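# Sort objects into matching labeled bins with two arms

## Task

Place every object into the bin whose label matches it, and leave on the table any object that matches no label. No object may stick out past a bin's walls, every bin must end up resting flat on the table, and the result must hold on its own without the robot supporting anything.

## Robot and tools

Robot: two six-joint arms, left_arm and right_arm, each ending in a parallel two-finger gripper. All poses use one shared scene frame. Its origin lies on the table top midway between the arms, +z is up, +x points out across the table, and left_arm sits on the +y side. The names left and right do not refer to sides of any image. Bases: left_arm at (+0.030, +0.481, 0) m, quat_wxyz (+0.996, 0, 0, +0.095); right_arm at (+0.004, -0.472, 0) m, quat_wxyz (+1.000, 0, 0, -0.007).

Gripper geometry: the fingers point along the gripper's +z axis and close along its x axis. end_effector_position is the point midway between the pads; fingertips extend 17.5 mm past it. A flat block juts roughly 9 cm toward the gripper's -y side and rotates with it, so watch for it near bin walls. Printed hand positions can be slightly off, more so at long reach.

The row (used by execute_actions and move): always 20 numbers covering both arms, even if one arm is idle. Order: left x, y, z, qw, qx, qy, qz, left gripper position, force_limit, speed, then the same ten for the right arm. x, y, z is an absolute target in metres for that gripper's end_effector_position, and qw, qx, qy, qz an absolute orientation (w first), both in the scene frame. The three gripper numbers each lie in [-1, 1]. position: +1 is open (50 mm gap), about -0.65 means the pads meet, -1 means close until the object stops the fingers. force_limit: about 20 N per pad at -1, 102 N at 0, 185 N at +1 (actual grip may exceed this by up to 17 %). speed: pad gap rate of 20 mm/s at -1, 85 at 0, 150 at +1. A zero in these slots is a real command, so to leave a gripper unchanged repeat its previous three values. To keep an arm still, resend the exact pose from the last result before it began holding, and resend the same quaternion every row rather than copying a drifted reported one.

execute_actions(actions): a list of actions; each action is a list of up to 15 rows, one per 1/30 s control step; if fewer rows are given, the last is repeated to fill 15 steps. An empty list just returns state and images. Each target must be within 0.6 m of that gripper's current position along each of its own axes, or the action is rejected for both arms; if the first action fails this or any action is malformed, nothing runs. Every step, the controller clips the commanded pose to at most 70 mm and 16 degrees away from the measured pose, so distant targets need several actions. Motion trails commands by about 0.15 s.

move(target, speed, blocking): target is one 20-number row; each arm goes in a straight line toward its absolute pose, paths finishing together within 0.5 to 10 s. speed is the path top speed in m/s, 0.002 to 0.5 (default 0.25); rotation is capped at twice that in rad/s. Gripper numbers are applied at the start. Moves do not avoid obstacles or the other arm, and the hand may lag, wander or overshoot speed near full stretch. blocking=false returns after 0.5 s; then call wait or stop before any further row or move. The result adds a move: line with the outcome (done, off_target, moving, held, fault), the limits that acted (paced = pose clipped; held = some steps blocked, after which the arm may jump fast), and each gripper's distance from its target.

wait(seconds): 0 to 10; lets the scene run with the last commands held; returns early if a running move finishes. stop(): brakes a running move (needs stopping room); fingers continue. zoom_image(camera, region): enlarge [x0, y0, x1, y1] pixels, at most 504 by 504, of cam_high, cam_low, cam_left_wrist or cam_right_wrist (each 504x504). read_manual(section) only returns licence texts. finished_scene(scene): ends the numbered scene irreversibly and reports success; call it only when the arrangement is stable without the robot.

Results: a state line per arm with gripper pose and velocities; Hand target lines showing the pose now being driven toward; step readings of positions, with HELD marking steps where an arm's command was held back; pose unreachable when a clearance check altered a command. object_status: 0 moving, 1 stopped while opening, 2 stopped while closing (holding something), 3 reached the commanded opening or pads met (often empty). Confirm 2 after closing. Any new position value resets it to 0 briefly. New force_limit or speed only apply after a position change of at least 0.01; to soften a grip, open first. Opening in mm is roughly (250 - position_measured) times 0.202.

Hazards: arms are stiff, so commanding even slightly beyond a firm contact, or touching fast, can trigger a fault. A joint torque at its load limit (shoulder 297, elbow 135, wrists 50.4 N m, load included) or an external force of 150 N halts that arm for 10 s and drops the rest of the call. Holding loads heats motors: MOTOR HOT appears from 70 °C and at 85 °C the arm brakes (OVER-TEMPERATURE FAULT). Keep arms from colliding or pushing each other. Random tugs on held items or pushes on loose ones may occur. Never let anything leave the table, avoid drops, slams and heavy shoves, and do not tip bins.

Each tool is called after "Emit:" in YAML: its name, and indented under it one key for each argument.

## Session

Emit:
execute_actions:
  actions: []

Scene clock: 0.00 s.
left_arm: end_effector_position=(+0.6925, +0.7852, +0.3355) position_measured=3 object_status=3 end_effector_quat_wxyz=(+0.466, +0.842, -0.119, +0.246) end_effector_velocity=(+0.000, -0.000, +0.000) end_effector_angular_velocity=(-0.000, -0.001, +0.000) | right_arm: end_effector_position=(+0.6797, +0.0360, +0.3088) position_measured=3 object_status=3 end_effector_quat_wxyz=(+0.135, +0.952, -0.273, +0.012) end_effector_velocity=(+0.002, -0.002, +0.002) end_effector_angular_velocity=(+0.002, -0.003, -0.003)
Joint positions: left_arm=[ 3.485 -1.337  1.821 -1.696 -2.646  2.601] | right_arm=[ 3.647 -1.242  1.52  -1.675 -1.78   2.641]
Joint velocities: left_arm=[-0.    -0.     0.    -0.001 -0.001  0.   ] | right_arm=[-0.003 -0.002 -0.001 -0.001  0.     0.   ]
Motor temperatures (°C, as the motors report them): left_arm=[29 27 26 31 30 33] | right_arm=[24 26 26 35 29 29]
Hand target (left_arm): +0.692, +0.785, +0.335; +0.466, +0.842, -0.119, +0.246
Hand target (right_arm): +0.680, +0.036, +0.309; +0.135, +0.952, -0.273, +0.012

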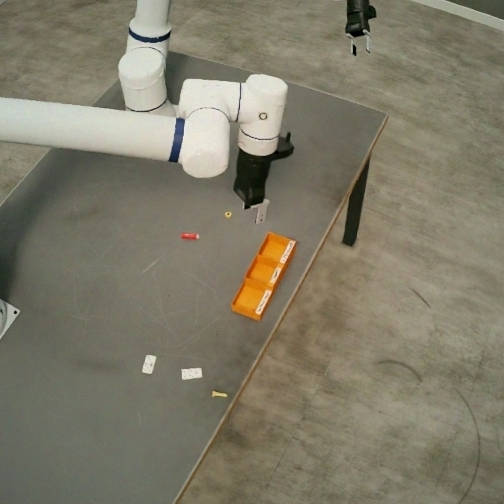

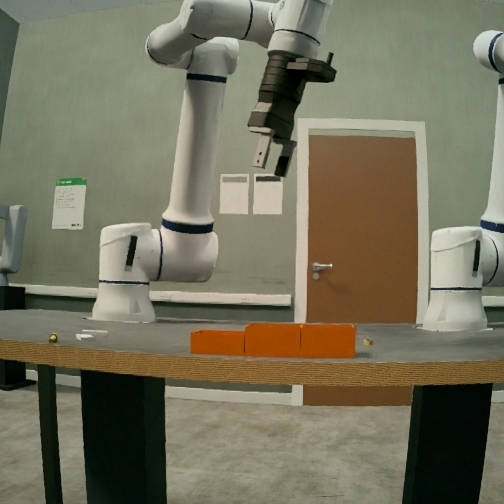

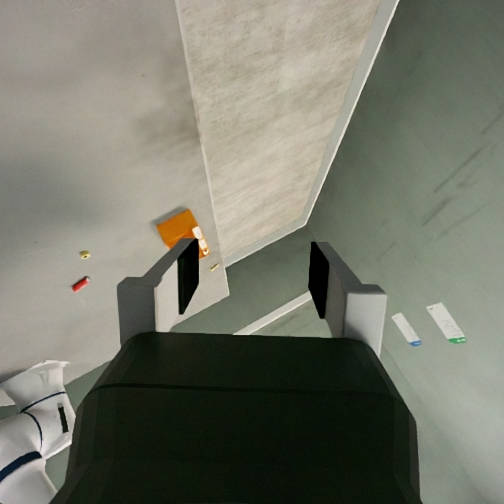

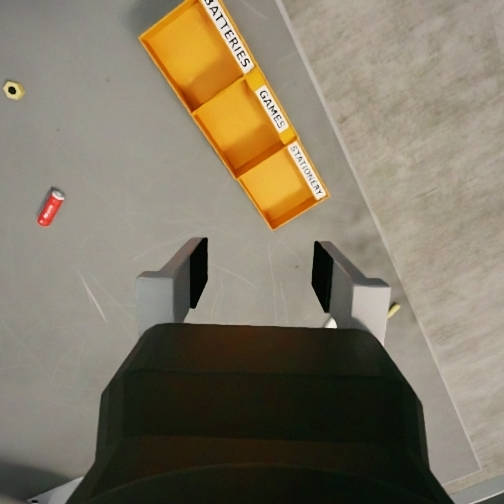

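Emit:
zoom_image:
  camera: "cam_high"
  region: [120, 190, 320, 410]

Emit:
zoom_image:
  camera: "cam_right_wrist"
  region: [0, 60, 120, 240]

Region (120, 190, 320, 410) of cam_high's 504x504 image, scaled by 2.291, with more detail than that image has; it fills the left 458 columns of this view, and the rest is white.

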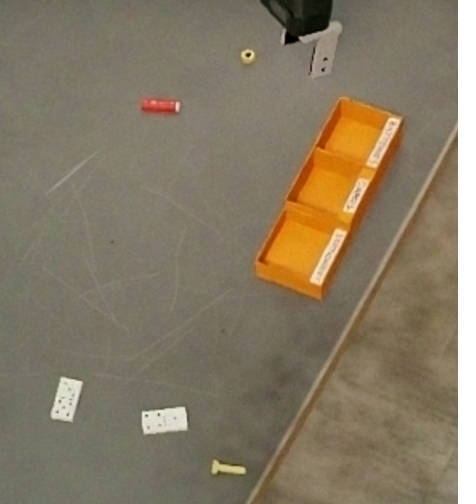

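Region (0, 60, 120, 240) of cam_right_wrist's 504x504 image, scaled by 2.800, with more detail than that image has.

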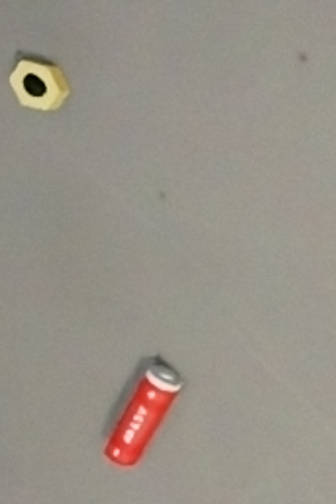

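Emit:
move:
  target: [0.692,0.785,0.335,0.466,0.842,-0.119,0.246,1,0,0,0.46,0.05,0.14,0,0.707,-0.707,0,1,-0.5,0]
  speed: 0.4

Scene clock: 2.43 s.
left_arm: end_effector_position=(+0.6920, +0.7850, +0.3350) position_measured=3 object_status=3 end_effector_quat_wxyz=(+0.466, +0.842, -0.119, +0.246) end_effector_velocity=(+0.000, +0.000, -0.002) end_effector_angular_velocity=(-0.002, +0.002, +0.000) | right_arm: end_effector_position=(+0.4597, +0.0496, +0.1405) position_measured=3 object_status=3 end_effector_quat_wxyz=(+0.000, +0.707, -0.707, +0.000) end_effector_velocity=(-0.002, +0.000, -0.001) end_effector_angular_velocity=(+0.001, -0.003, -0.008)
Joint positions: left_arm=[ 3.485 -1.337  1.822 -1.696 -2.646  2.6  ] | right_arm=[ 3.77  -1.413  2.11  -2.268 -1.572  3.756]
Joint velocities: left_arm=[ 0.     0.002 -0.     0.    -0.    -0.   ] | right_arm=[ 0.003 -0.001  0.005 -0.007 -0.001  0.011]
Motor temperatures (°C, as the motors report them): left_arm=[29 27 26 31 30 33] | right_arm=[24 26 26 35 29 29]
Hand target (left_arm): +0.692, +0.785, +0.335; +0.466, +0.842, -0.119, +0.246
Hand target (right_arm): +0.460, +0.050, +0.140; -0.000, +0.707, -0.707, +0.000
Off the commanded pose (left_arm): 0.000 m, 0 deg.
Off the commanded pose (right_arm): 0.001 m, 0 deg.
move: done

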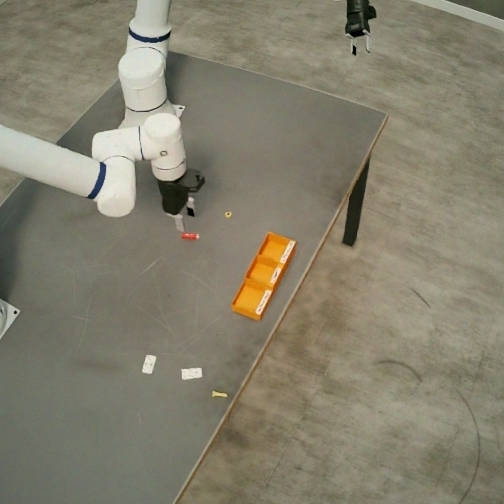

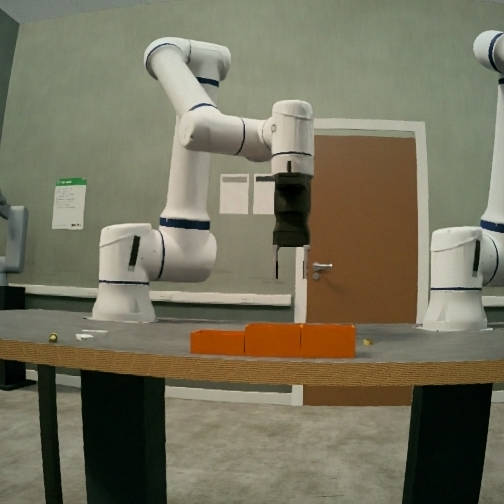

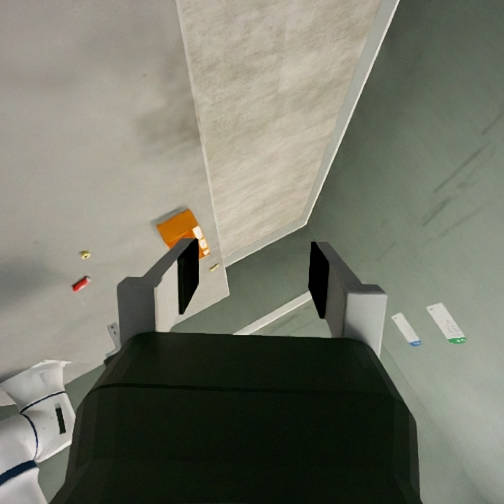

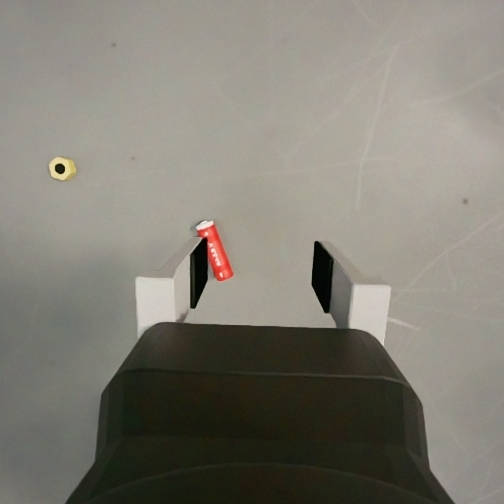

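Emit:
move:
  target: [0.692,0.785,0.335,0.466,0.842,-0.119,0.246,1,0,0,0.438,0.085,0.05,0,0.819,-0.574,0,1,-0.5,0]

Scene clock: 3.83 s.
left_arm: end_effector_position=(+0.6920, +0.7850, +0.3350) position_measured=3 object_status=3 end_effector_quat_wxyz=(+0.466, +0.842, -0.119, +0.246) end_effector_velocity=(+0.000, -0.001, +0.001) end_effector_angular_velocity=(+0.001, -0.002, -0.002) | right_arm: end_effector_position=(+0.4379, +0.0847, +0.0503) position_measured=3 object_status=3 end_effector_quat_wxyz=(+0.000, +0.819, -0.574, +0.000) end_effector_velocity=(-0.001, +0.002, -0.002) end_effector_angular_velocity=(+0.001, -0.000, +0.008)
Joint positions: left_arm=[ 3.485 -1.337  1.822 -1.696 -2.646  2.6  ] | right_arm=[ 3.821 -1.279  2.154 -2.446 -1.571  3.46 ]
Joint velocities: left_arm=[-0.001 -0.002  0.    -0.001  0.001  0.   ] | right_arm=[ 0.002  0.003  0.    -0.005  0.001 -0.007]
Motor temperatures (°C, as the motors report them): left_arm=[29 27 26 31 30 33] | right_arm=[24 26 26 35 29 29]
Hand target (left_arm): +0.692, +0.785, +0.335; +0.466, +0.842, -0.119, +0.246
Hand target (right_arm): +0.438, +0.085, +0.050; +0.000, +0.819, -0.574, +0.000
Off the commanded pose (left_arm): 0.000 m, 0 deg.
Off the commanded pose (right_arm): 0.000 m, 0 deg.
move: done

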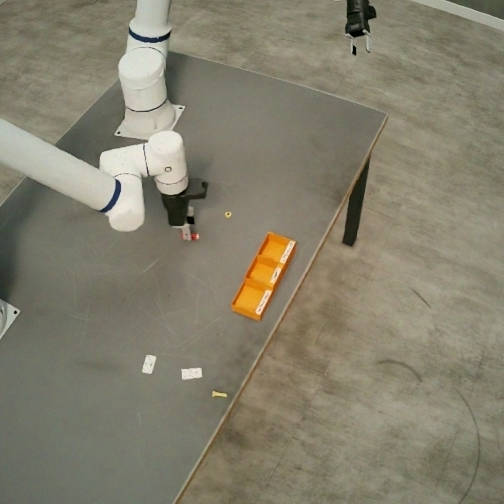

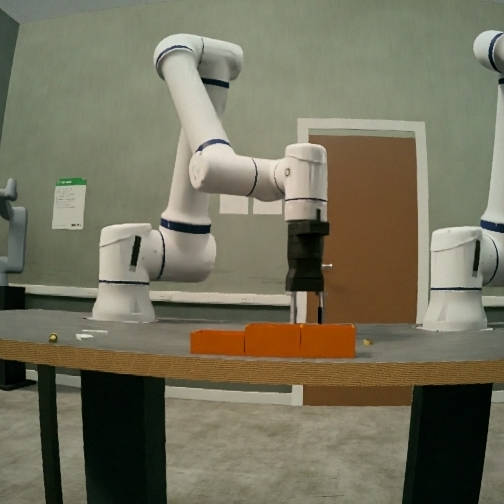

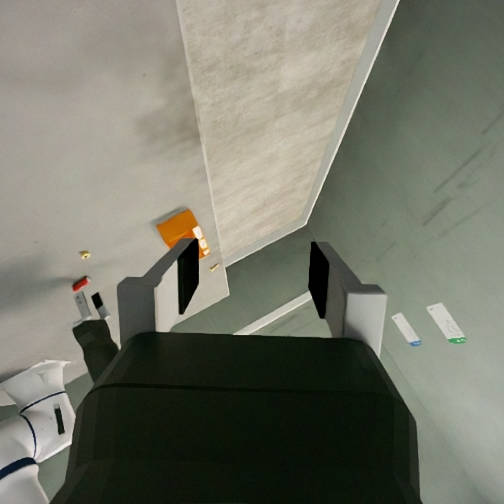

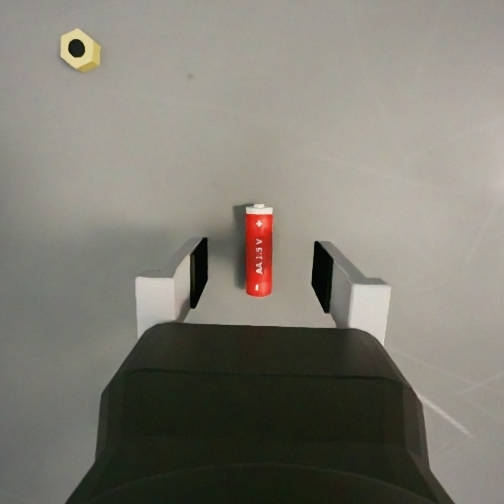

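Emit:
move:
  target: [0.692,0.785,0.335,0.466,0.842,-0.119,0.246,1,0,0,0.438,0.086,0.021,0,0.819,-0.574,0,0.3,-0.5,0]
  speed: 0.08

Emit:
move:
  target: [0.692,0.785,0.335,0.466,0.842,-0.119,0.246,1,0,0,0.438,0.086,0.021,0,0.819,-0.574,0,-1,-0.6,0]

Scene clock: 4.83 s.
left_arm: end_effector_position=(+0.6920, +0.7850, +0.3350) position_measured=3 object_status=3 end_effector_quat_wxyz=(+0.466, +0.842, -0.119, +0.246) end_effector_velocity=(-0.000, +0.001, -0.000) end_effector_angular_velocity=(-0.000, +0.000, +0.002) | right_arm: end_effector_position=(+0.4379, +0.0859, +0.0213) position_measured=107 object_status=3 end_effector_quat_wxyz=(-0.000, +0.819, -0.574, +0.000) end_effector_velocity=(+0.000, -0.000, -0.002) end_effector_angular_velocity=(-0.001, +0.000, +0.000)
Joint positions: left_arm=[ 3.485 -1.337  1.822 -1.696 -2.646  2.6  ] | right_arm=[ 3.822 -1.233  2.166 -2.504 -1.571  3.46 ]
Joint velocities: left_arm=[ 0.002  0.    -0.     0.    -0.    -0.   ] | right_arm=[-0.     0.003  0.001 -0.003 -0.001 -0.001]
Motor temperatures (°C, as the motors report them): left_arm=[29 27 26 31 30 33] | right_arm=[24 26 26 35 29 29]
Hand target (left_arm): +0.692, +0.785, +0.335; +0.466, +0.842, -0.119, +0.246
Hand target (right_arm): +0.438, +0.086, +0.021; +0.000, +0.819, -0.574, +0.000
Off the commanded pose (left_arm): 0.000 m, 0 deg.
Off the commanded pose (right_arm): 0.000 m, 0 deg.
move: done

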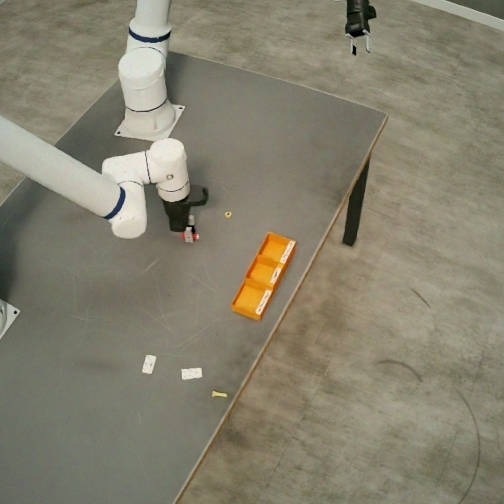

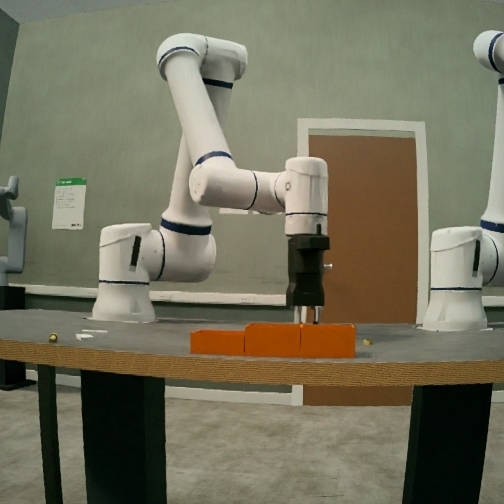

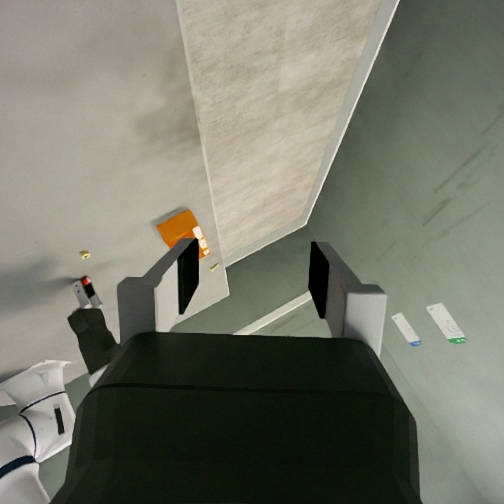

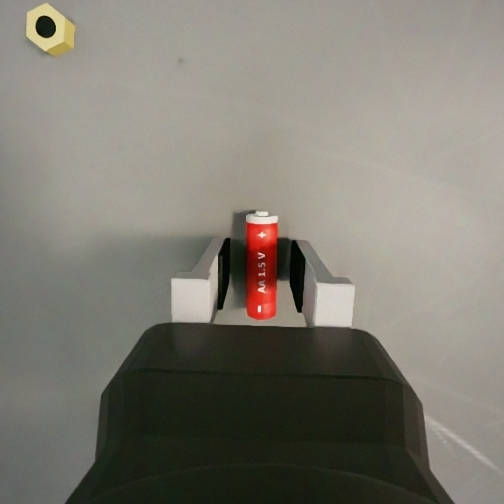

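Scene clock: 5.53 s.
left_arm: end_effector_position=(+0.6920, +0.7850, +0.3350) position_measured=3 object_status=3 end_effector_quat_wxyz=(+0.466, +0.842, -0.119, +0.246) end_effector_velocity=(+0.000, +0.001, -0.001) end_effector_angular_velocity=(-0.001, -0.000, +0.001) | right_arm: end_effector_position=(+0.4379, +0.0860, +0.0210) position_measured=186 object_status=2 end_effector_quat_wxyz=(+0.000, +0.819, -0.574, -0.000) end_effector_velocity=(-0.002, +0.001, +0.000) end_effector_angular_velocity=(+0.002, +0.001, +0.002)
Joint positions: left_arm=[ 3.485 -1.337  1.822 -1.696 -2.646  2.6  ] | right_arm=[ 3.822 -1.232  2.166 -2.504 -1.571  3.46 ]
Joint velocities: left_arm=[ 0.001  0.001 -0.    -0.001 -0.001  0.   ] | right_arm=[ 0.002 -0.001  0.     0.001  0.002 -0.   ]
Motor temperatures (°C, as the motors report them): left_arm=[29 27 26 31 30 33] | right_arm=[24 26 26 35 29 29]
Hand target (left_arm): +0.692, +0.785, +0.335; +0.466, +0.842, -0.119, +0.246
Hand target (right_arm): +0.438, +0.086, +0.021; -0.000, +0.819, -0.574, +0.000
Off the commanded pose (left_arm): 0.000 m, 0 deg.
Off the commanded pose (right_arm): 0.000 m, 0 deg.
move: done

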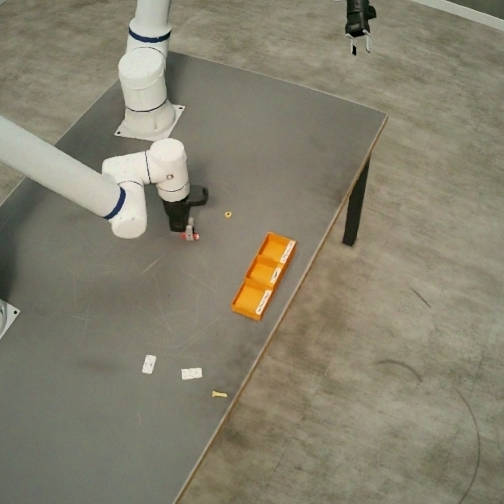

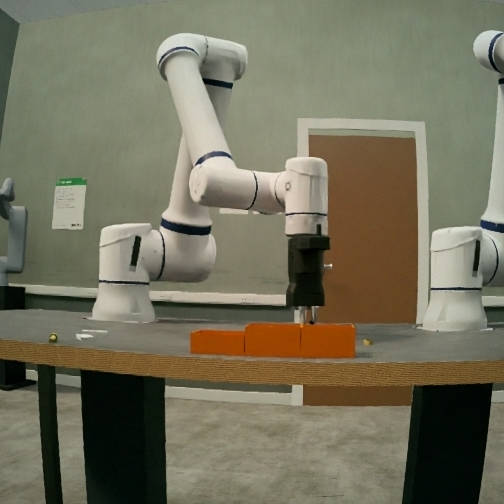

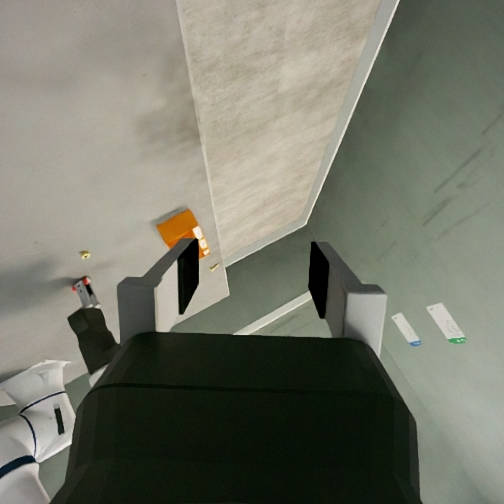

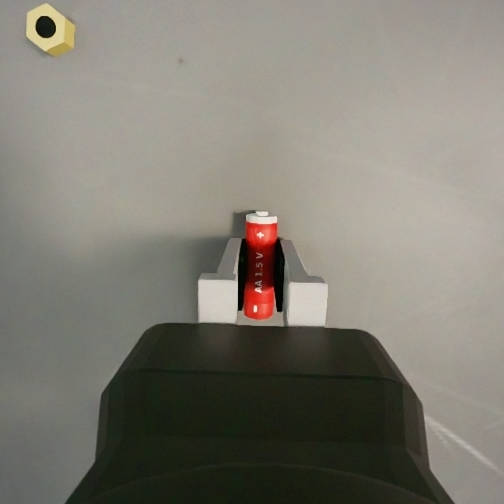

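Emit:
execute_actions:
  actions:
    - [[0.692,0.785,0.335,0.466,0.842,-0.119,0.246,1,0,0,0.438,0.086,0.021,0,0.819,-0.574,0,0,-0.6,0]]
    - [[0.692,0.785,0.335,0.466,0.842,-0.119,0.246,1,0,0,0.438,0.086,0.0175,0,0.819,-0.574,0,0,-0.6,0]]
    - [[0.692,0.785,0.335,0.466,0.842,-0.119,0.246,1,0,0,0.438,0.086,0.0175,0,0.819,-0.574,0,-1,-0.6,0]]

Emit:
move:
  target: [0.692,0.785,0.335,0.466,0.842,-0.119,0.246,1,0,0,0.685,0.125,0.14,0,1,0,0,-1,-0.6,0]
  speed: 0.4

Scene clock: 7.27 s.
left_arm: end_effector_position=(+0.6920, +0.7850, +0.3350) position_measured=3 object_status=3 end_effector_quat_wxyz=(+0.466, +0.842, -0.119, +0.246) end_effector_velocity=(-0.000, -0.000, -0.000) end_effector_angular_velocity=(-0.001, +0.001, +0.000) | right_arm: end_effector_position=(+0.4380, +0.0860, +0.0175) position_measured=186 object_status=2 end_effector_quat_wxyz=(-0.000, +0.819, -0.574, -0.000) end_effector_velocity=(-0.001, +0.002, +0.000) end_effector_angular_velocity=(+0.001, +0.000, +0.004)
Joint positions: left_arm=[ 3.485 -1.337  1.822 -1.696 -2.646  2.6  ] | right_arm=[ 3.822 -1.227  2.167 -2.511 -1.571  3.46 ]
Joint velocities: left_arm=[ 0.     0.     0.001  0.001 -0.     0.001] | right_arm=[ 0.003 -0.    -0.001  0.001  0.001 -0.001]
Motor temperatures (°C, as the motors report them): left_arm=[29 27 26 31 30 33] | right_arm=[24 26 26 35 29 29]
Hand target (left_arm): +0.692, +0.785, +0.335; +0.466, +0.842, -0.119, +0.246
Hand target (right_arm): +0.438, +0.086, +0.018; -0.000, +0.819, -0.574, -0.000
Off the commanded pose (left_arm): 0.000 m, 0 deg.
Off the commanded pose (right_arm): 0.000 m, 0 deg.
Step readings (end_effector_position; steps 1 to 15: 1st action; 16 to 30: 2nd action; 31 to 45: 3rd action):
0: left_arm (+0.6920, +0.7850, +0.3350) | right_arm (+0.4379, +0.0860, +0.0210)
1: left_arm (+0.6920, +0.7850, +0.3350) | right_arm (+0.4379, +0.0860, +0.0209)
2: left_arm (+0.6920, +0.7850, +0.3350) | right_arm (+0.4379, +0.0859, +0.0208)
4: left_arm (+0.6920, +0.7850, +0.3350) | right_arm (+0.4379, +0.0859, +0.0208)
8: left_arm (+0.6920, +0.7850, +0.3350) | right_arm (+0.4379, +0.0860, +0.0208)
15: left_arm (+0.6920, +0.7850, +0.3350) | right_arm (+0.4380, +0.0860, +0.0209)
16: left_arm (+0.6920, +0.7850, +0.3350) | right_arm (+0.4380, +0.0860, +0.0209)
17: left_arm (+0.6920, +0.7850, +0.3350) | right_arm (+0.4383, +0.0863, +0.0203)
19: left_arm (+0.6920, +0.7850, +0.3350) | right_arm (+0.4384, +0.0863, +0.0191)
23: left_arm (+0.6920, +0.7850, +0.3350) | right_arm (+0.4381, +0.0860, +0.0179)
30: left_arm (+0.6920, +0.7850, +0.3350) | right_arm (+0.4380, +0.0860, +0.0175)
31: left_arm (+0.6920, +0.7850, +0.3350) | right_arm (+0.4380, +0.0860, +0.0175)
32: left_arm (+0.6920, +0.7850, +0.3350) | right_arm (+0.4380, +0.0860, +0.0175)
34: left_arm (+0.6920, +0.7850, +0.3350) | right_arm (+0.4380, +0.0860, +0.0175)
38: left_arm (+0.6920, +0.7850, +0.3350) | right_arm (+0.4380, +0.0860, +0.0175)
45: end_effector_position above

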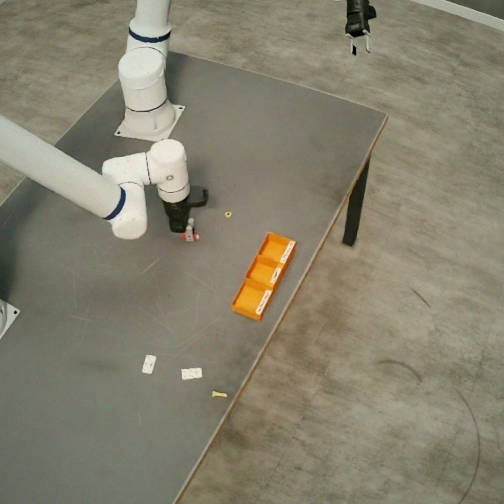

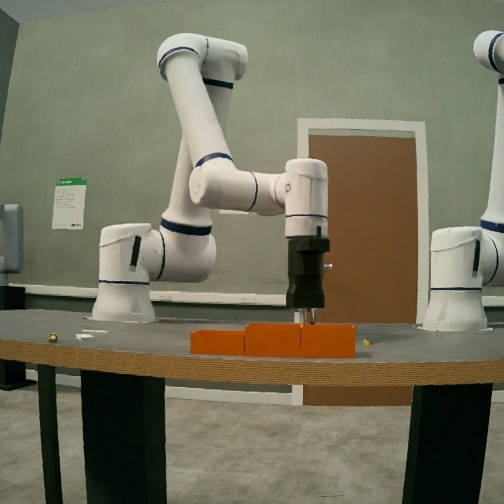

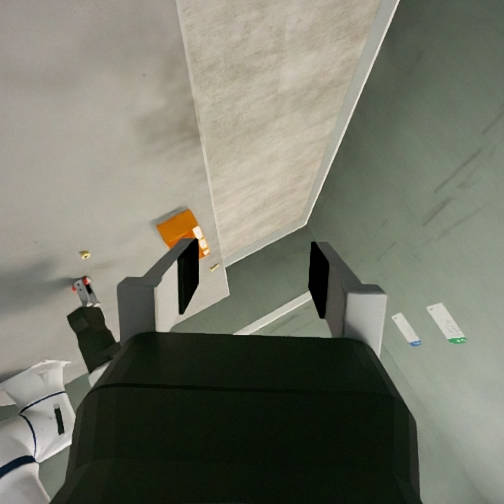

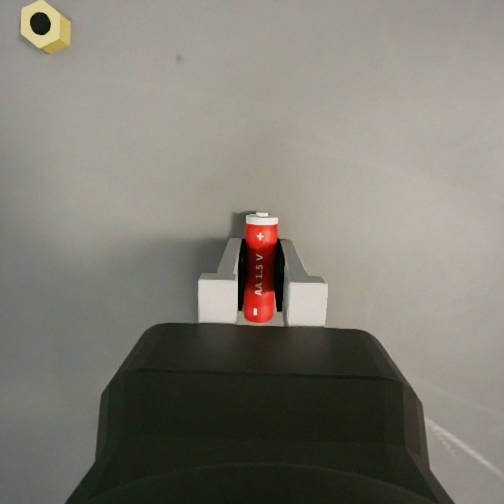

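Scene clock: 9.37 s.
left_arm: end_effector_position=(+0.6920, +0.7850, +0.3350) position_measured=3 object_status=3 end_effector_quat_wxyz=(+0.466, +0.842, -0.119, +0.246) end_effector_velocity=(-0.000, +0.000, -0.000) end_effector_angular_velocity=(-0.000, +0.001, +0.001) | right_arm: end_effector_position=(+0.6851, +0.1253, +0.1393) position_measured=186 object_status=2 end_effector_quat_wxyz=(-0.000, +1.000, -0.000, -0.000) end_effector_velocity=(+0.001, +0.001, +0.001) end_effector_angular_velocity=(-0.001, +0.000, +0.010)
Joint positions: left_arm=[ 3.485 -1.337  1.822 -1.696 -2.646  2.6  ] | right_arm=[ 3.652 -1.108  1.684 -2.146 -1.57   2.069]
Joint velocities: left_arm=[ 0. -0.  0. -0. -0. -0.] | right_arm=[ 0.001  0.001 -0.004  0.004 -0.001 -0.01 ]
Motor temperatures (°C, as the motors report them): left_arm=[29 27 26 31 30 33] | right_arm=[24 26 26 35 29 29]
Hand target (left_arm): +0.692, +0.785, +0.335; +0.466, +0.842, -0.119, +0.246
Hand target (right_arm): +0.685, +0.125, +0.139; -0.000, +1.000, -0.000, -0.000
Off the commanded pose (left_arm): 0.000 m, 0 deg.
Off the commanded pose (right_arm): 0.001 m, 0 deg.
move: done

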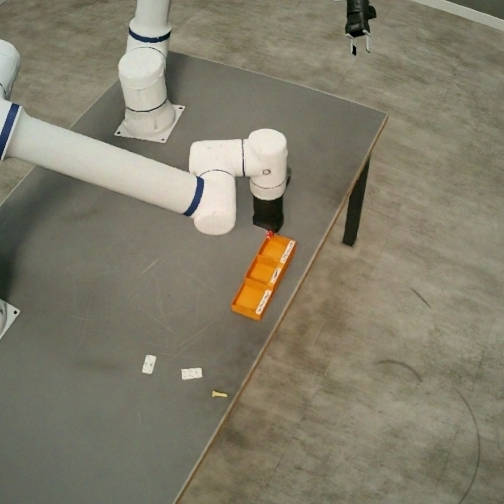

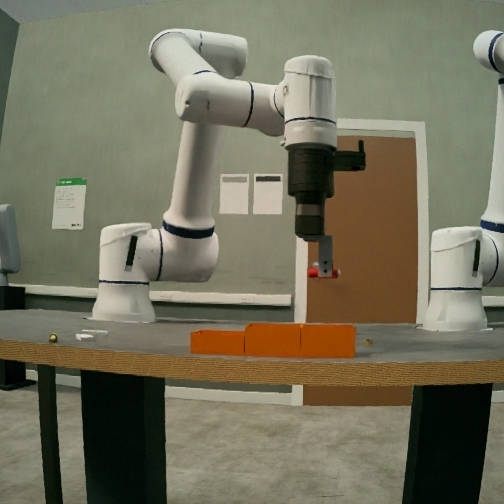

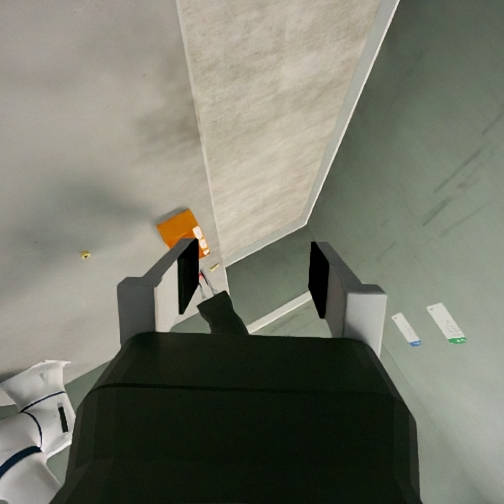

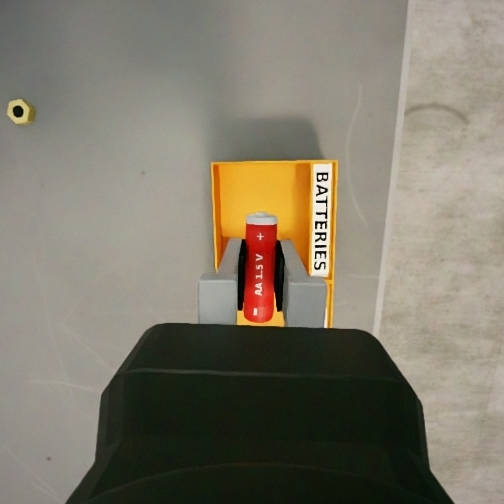

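Emit:
move:
  target: [0.692,0.785,0.335,0.466,0.842,-0.119,0.246,1,0,0,0.685,0.135,0.028,0,1,0,0,-1,-0.6,0]
  speed: 0.15

Emit:
move:
  target: [0.692,0.785,0.335,0.466,0.842,-0.119,0.246,1,0,0,0.685,0.135,0.027,0,1,0,0,0.1,-0.6,0]

Emit:
move:
  target: [0.692,0.785,0.335,0.466,0.842,-0.119,0.246,1,0,0,0.685,0.135,0.09,0,1,0,0,0.1,-0.6,0]

Emit:
move:
  target: [0.692,0.785,0.335,0.466,0.842,-0.119,0.246,1,0,0,0.6,-0.29,0.2,0,0.707,-0.707,0,1,-0.6,0]
  speed: 0.45

Scene clock: 10.83 s.
left_arm: end_effector_position=(+0.6920, +0.7850, +0.3350) position_measured=3 object_status=3 end_effector_quat_wxyz=(+0.466, +0.842, -0.119, +0.246) end_effector_velocity=(+0.001, -0.001, -0.000) end_effector_angular_velocity=(-0.001, +0.000, -0.001) | right_arm: end_effector_position=(+0.6847, +0.1348, +0.0283) position_measured=186 object_status=2 end_effector_quat_wxyz=(+0.000, +1.000, +0.000, +0.000) end_effector_velocity=(-0.001, +0.001, -0.001) end_effector_angular_velocity=(+0.000, -0.000, -0.000)
Joint positions: left_arm=[ 3.485 -1.337  1.822 -1.696 -2.646  2.6  ] | right_arm=[ 3.662 -0.989  1.73  -2.311 -1.571  2.078]
Joint velocities: left_arm=[-0.001  0.001 -0.     0.    -0.    -0.   ] | right_arm=[ 0.001  0.001  0.    -0.002  0.     0.001]
Motor temperatures (°C, as the motors report them): left_arm=[29 27 26 31 30 33] | right_arm=[24 26 26 35 29 29]
Hand target (left_arm): +0.692, +0.785, +0.335; +0.466, +0.842, -0.119, +0.246
Hand target (right_arm): +0.685, +0.135, +0.028; +0.000, +1.000, +0.000, +0.000
Off the commanded pose (left_arm): 0.000 m, 0 deg.
Off the commanded pose (right_arm): 0.000 m, 0 deg.
move: done

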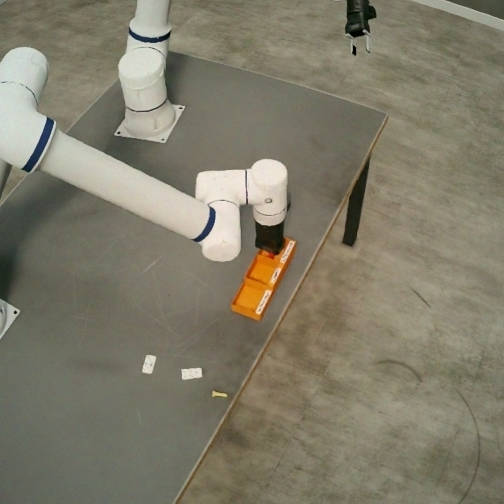

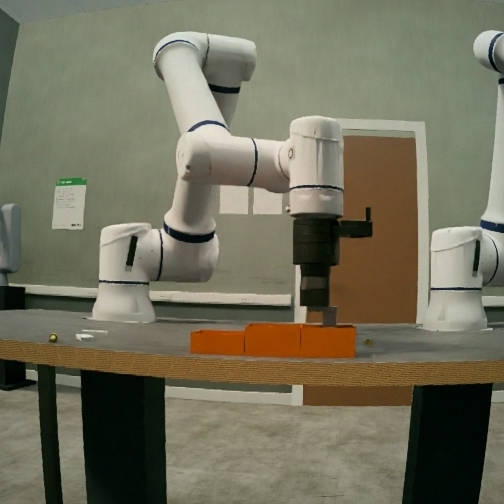

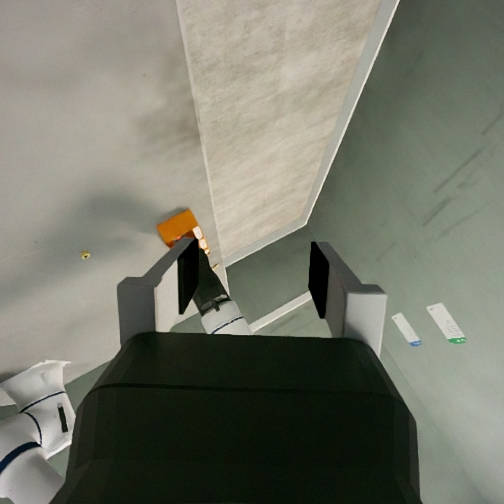

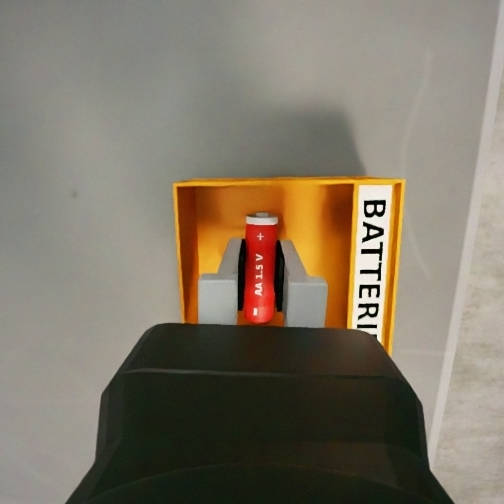

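Scene clock: 11.53 s.
left_arm: end_effector_position=(+0.6920, +0.7850, +0.3350) position_measured=3 object_status=3 end_effector_quat_wxyz=(+0.466, +0.842, -0.119, +0.246) end_effector_velocity=(+0.000, -0.000, -0.000) end_effector_angular_velocity=(-0.000, +0.001, +0.000) | right_arm: end_effector_position=(+0.6850, +0.1350, +0.0270) position_measured=138 object_status=3 end_effector_quat_wxyz=(+0.000, +1.000, -0.000, -0.000) end_effector_velocity=(+0.001, +0.000, -0.000) end_effector_angular_velocity=(+0.000, -0.001, -0.000)
Joint positions: left_arm=[ 3.485 -1.337  1.822 -1.696 -2.646  2.6  ] | right_arm=[ 3.662 -0.987  1.729 -2.313 -1.571  2.078]
Joint velocities: left_arm=[-0.     0.    -0.     0.     0.    -0.001] | right_arm=[-0.     0.001 -0.002 -0.    -0.    -0.   ]
Motor temperatures (°C, as the motors report them): left_arm=[29 27 26 31 30 33] | right_arm=[24 26 26 35 29 29]
Hand target (left_arm): +0.692, +0.785, +0.335; +0.466, +0.842, -0.119, +0.246
Hand target (right_arm): +0.685, +0.135, +0.027; +0.000, +1.000, +0.000, +0.000
Off the commanded pose (left_arm): 0.000 m, 0 deg.
Off the commanded pose (right_arm): 0.000 m, 0 deg.
move: done

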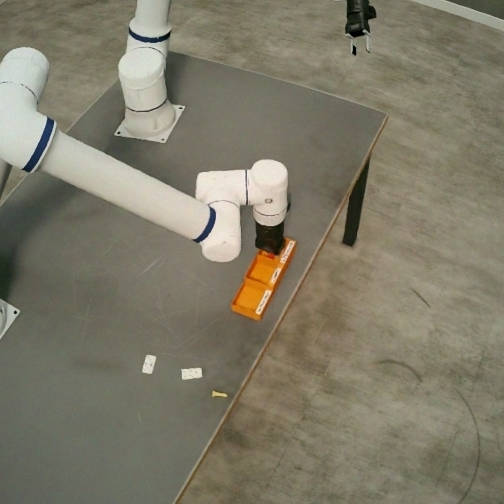

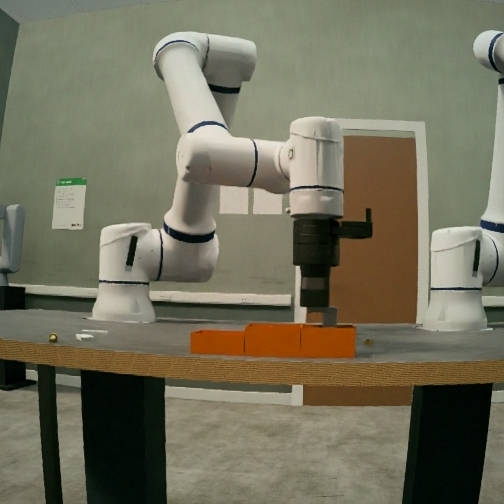

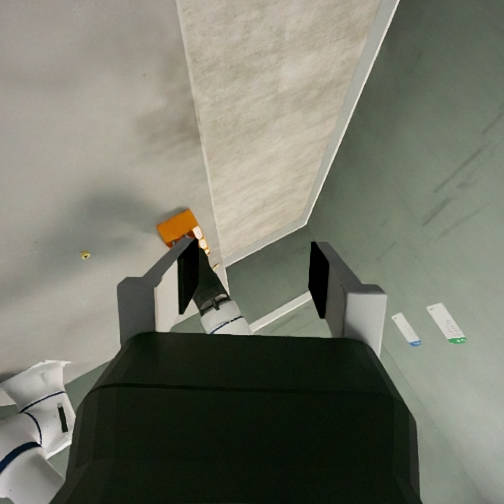

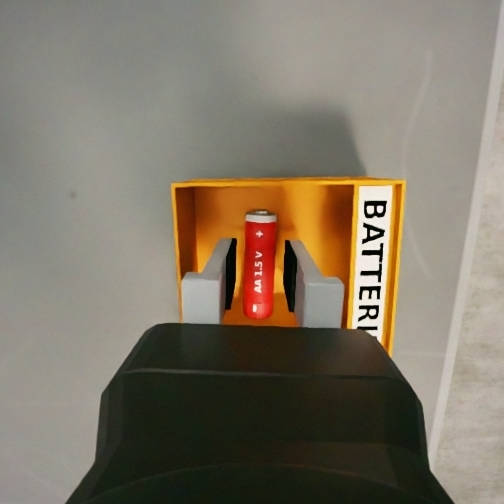

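Scene clock: 12.43 s.
left_arm: end_effector_position=(+0.6920, +0.7850, +0.3350) position_measured=3 object_status=3 end_effector_quat_wxyz=(+0.466, +0.842, -0.119, +0.246) end_effector_velocity=(+0.000, -0.000, +0.001) end_effector_angular_velocity=(+0.000, -0.001, -0.000) | right_arm: end_effector_position=(+0.6851, +0.1351, +0.0897) position_measured=138 object_status=3 end_effector_quat_wxyz=(+0.000, +1.000, +0.000, -0.000) end_effector_velocity=(-0.001, +0.002, +0.003) end_effector_angular_velocity=(+0.002, -0.001, +0.003)
Joint positions: left_arm=[ 3.485 -1.337  1.822 -1.696 -2.646  2.6  ] | right_arm=[ 3.662 -1.053  1.7   -2.218 -1.571  2.078]
Joint velocities: left_arm=[-0.    -0.    -0.001  0.    -0.    -0.   ] | right_arm=[ 0.001 -0.003 -0.001  0.003  0.001 -0.001]
Motor temperatures (°C, as the motors report them): left_arm=[29 27 26 31 30 33] | right_arm=[24 26 26 35 29 29]
Hand target (left_arm): +0.692, +0.785, +0.335; +0.466, +0.842, -0.119, +0.246
Hand target (right_arm): +0.685, +0.135, +0.090; -0.000, +1.000, -0.000, +0.000
Off the commanded pose (left_arm): 0.000 m, 0 deg.
Off the commanded pose (right_arm): 0.000 m, 0 deg.
move: done

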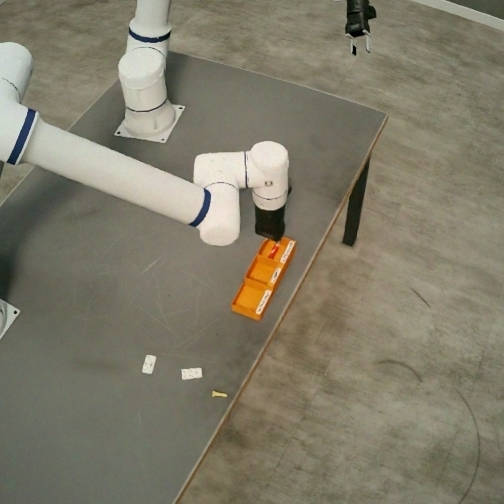

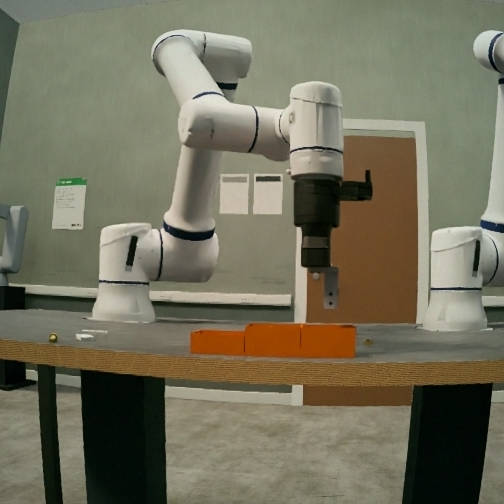

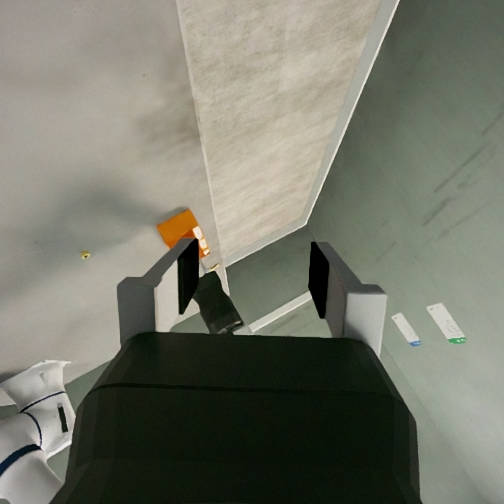

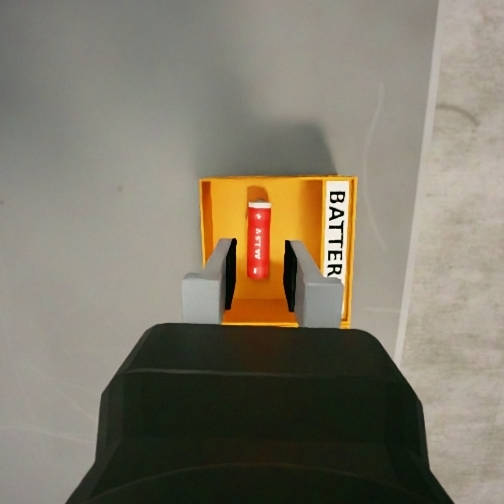

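Scene clock: 14.80 s.
left_arm: end_effector_position=(+0.6920, +0.7850, +0.3350) position_measured=3 object_status=3 end_effector_quat_wxyz=(+0.466, +0.842, -0.119, +0.246) end_effector_velocity=(-0.001, +0.001, +0.000) end_effector_angular_velocity=(+0.000, +0.000, +0.001) | right_arm: end_effector_position=(+0.5998, -0.2890, +0.2004) position_measured=3 object_status=3 end_effector_quat_wxyz=(-0.000, +0.707, -0.707, -0.001) end_effector_velocity=(-0.001, -0.002, +0.001) end_effector_angular_velocity=(+0.001, +0.001, -0.007)
Joint positions: left_arm=[ 3.485 -1.337  1.822 -1.696 -2.646  2.6  ] | right_arm=[ 3.163 -1.608  2.19  -2.152 -1.569  3.149]
Joint velocities: left_arm=[ 0.001 -0.001  0.     0.001  0.     0.   ] | right_arm=[-0.004 -0.003  0.001  0.003  0.001  0.003]
Motor temperatures (°C, as the motors report them): left_arm=[29 27 26 31 30 33] | right_arm=[24 26 26 35 29 29]
Hand target (left_arm): +0.692, +0.785, +0.335; +0.466, +0.842, -0.119, +0.246
Hand target (right_arm): +0.600, -0.289, +0.200; -0.000, +0.707, -0.707, -0.001
Off the commanded pose (left_arm): 0.000 m, 0 deg.
Off the commanded pose (right_arm): 0.001 m, 0 deg.
move: done

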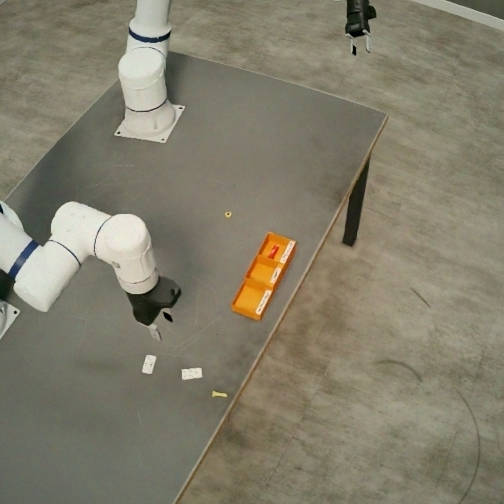

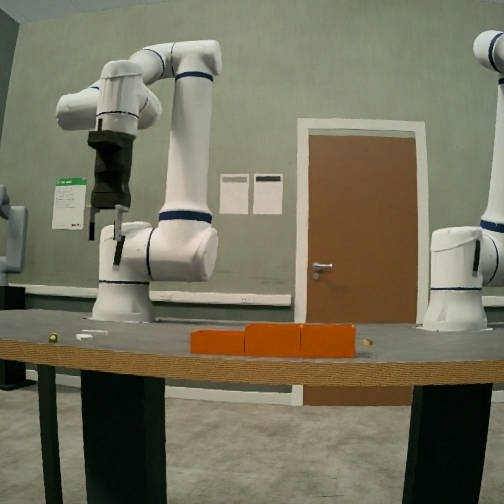

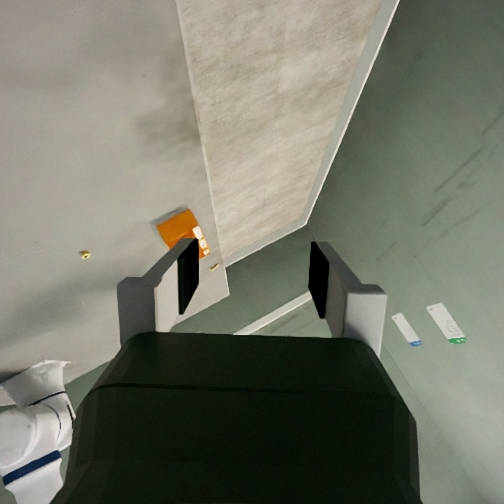

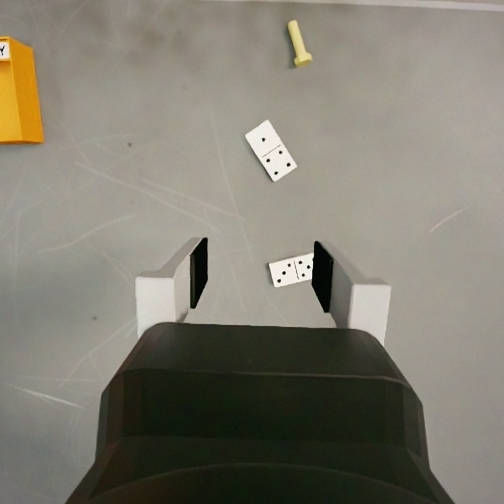

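Emit:
move:
  target: [0.692,0.785,0.335,0.466,0.842,-0.119,0.246,1,0,0,0.657,-0.299,0.035,0,0.87,-0.492,0,1,-0.6,0]
  speed: 0.3

Scene clock: 16.47 s.
left_arm: end_effector_position=(+0.6920, +0.7850, +0.3350) position_measured=3 object_status=3 end_effector_quat_wxyz=(+0.466, +0.842, -0.119, +0.246) end_effector_velocity=(-0.000, -0.000, +0.001) end_effector_angular_velocity=(+0.001, -0.001, -0.000) | right_arm: end_effector_position=(+0.6563, -0.2990, +0.0354) position_measured=3 object_status=3 end_effector_quat_wxyz=(-0.000, +0.870, -0.492, -0.000) end_effector_velocity=(+0.002, -0.002, -0.000) end_effector_angular_velocity=(-0.001, -0.003, +0.002)
Joint positions: left_arm=[ 3.485 -1.337  1.822 -1.696 -2.646  2.6  ] | right_arm=[ 3.127 -1.299  2.226 -2.498 -1.571  2.572]
Joint velocities: left_arm=[-0.    -0.002  0.     0.     0.    -0.   ] | right_arm=[-0.003  0.002 -0.001 -0.005 -0.    -0.005]
Motor temperatures (°C, as the motors report them): left_arm=[29 27 26 31 30 33] | right_arm=[24 26 26 35 29 29]
Hand target (left_arm): +0.692, +0.785, +0.335; +0.466, +0.842, -0.119, +0.246
Hand target (right_arm): +0.656, -0.299, +0.035; -0.000, +0.870, -0.492, -0.000
Off the commanded pose (left_arm): 0.000 m, 0 deg.
Off the commanded pose (right_arm): 0.001 m, 0 deg.
move: done

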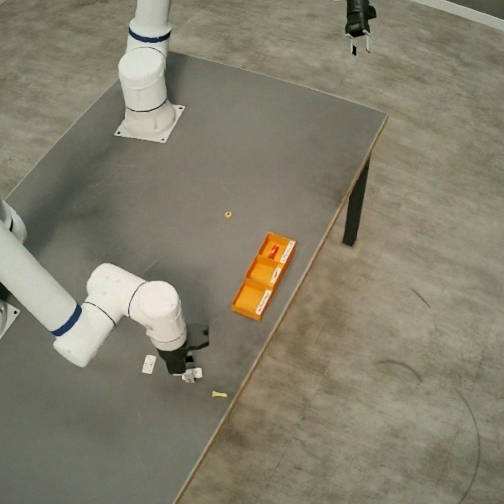

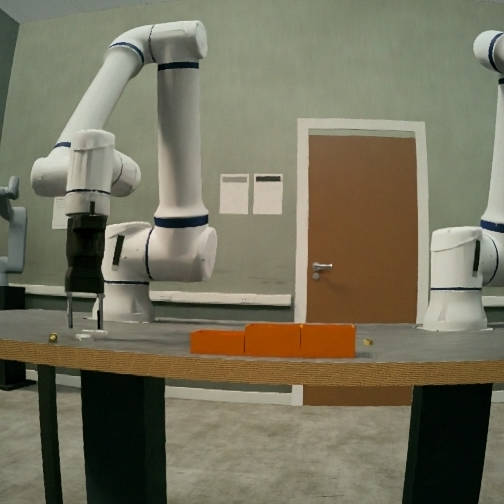

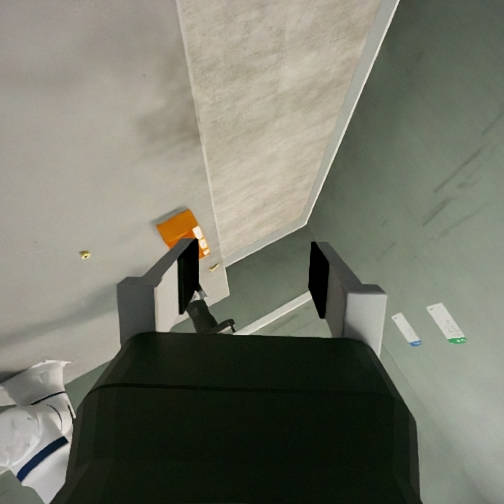

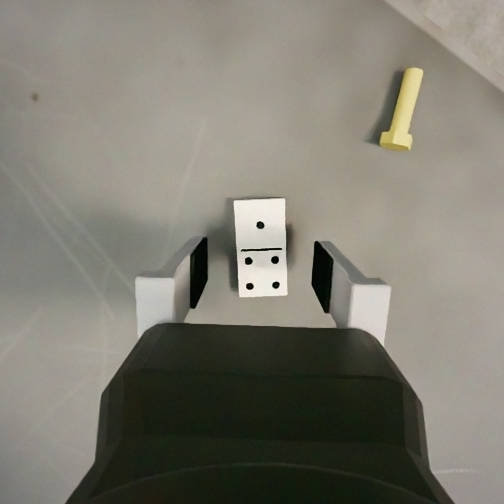

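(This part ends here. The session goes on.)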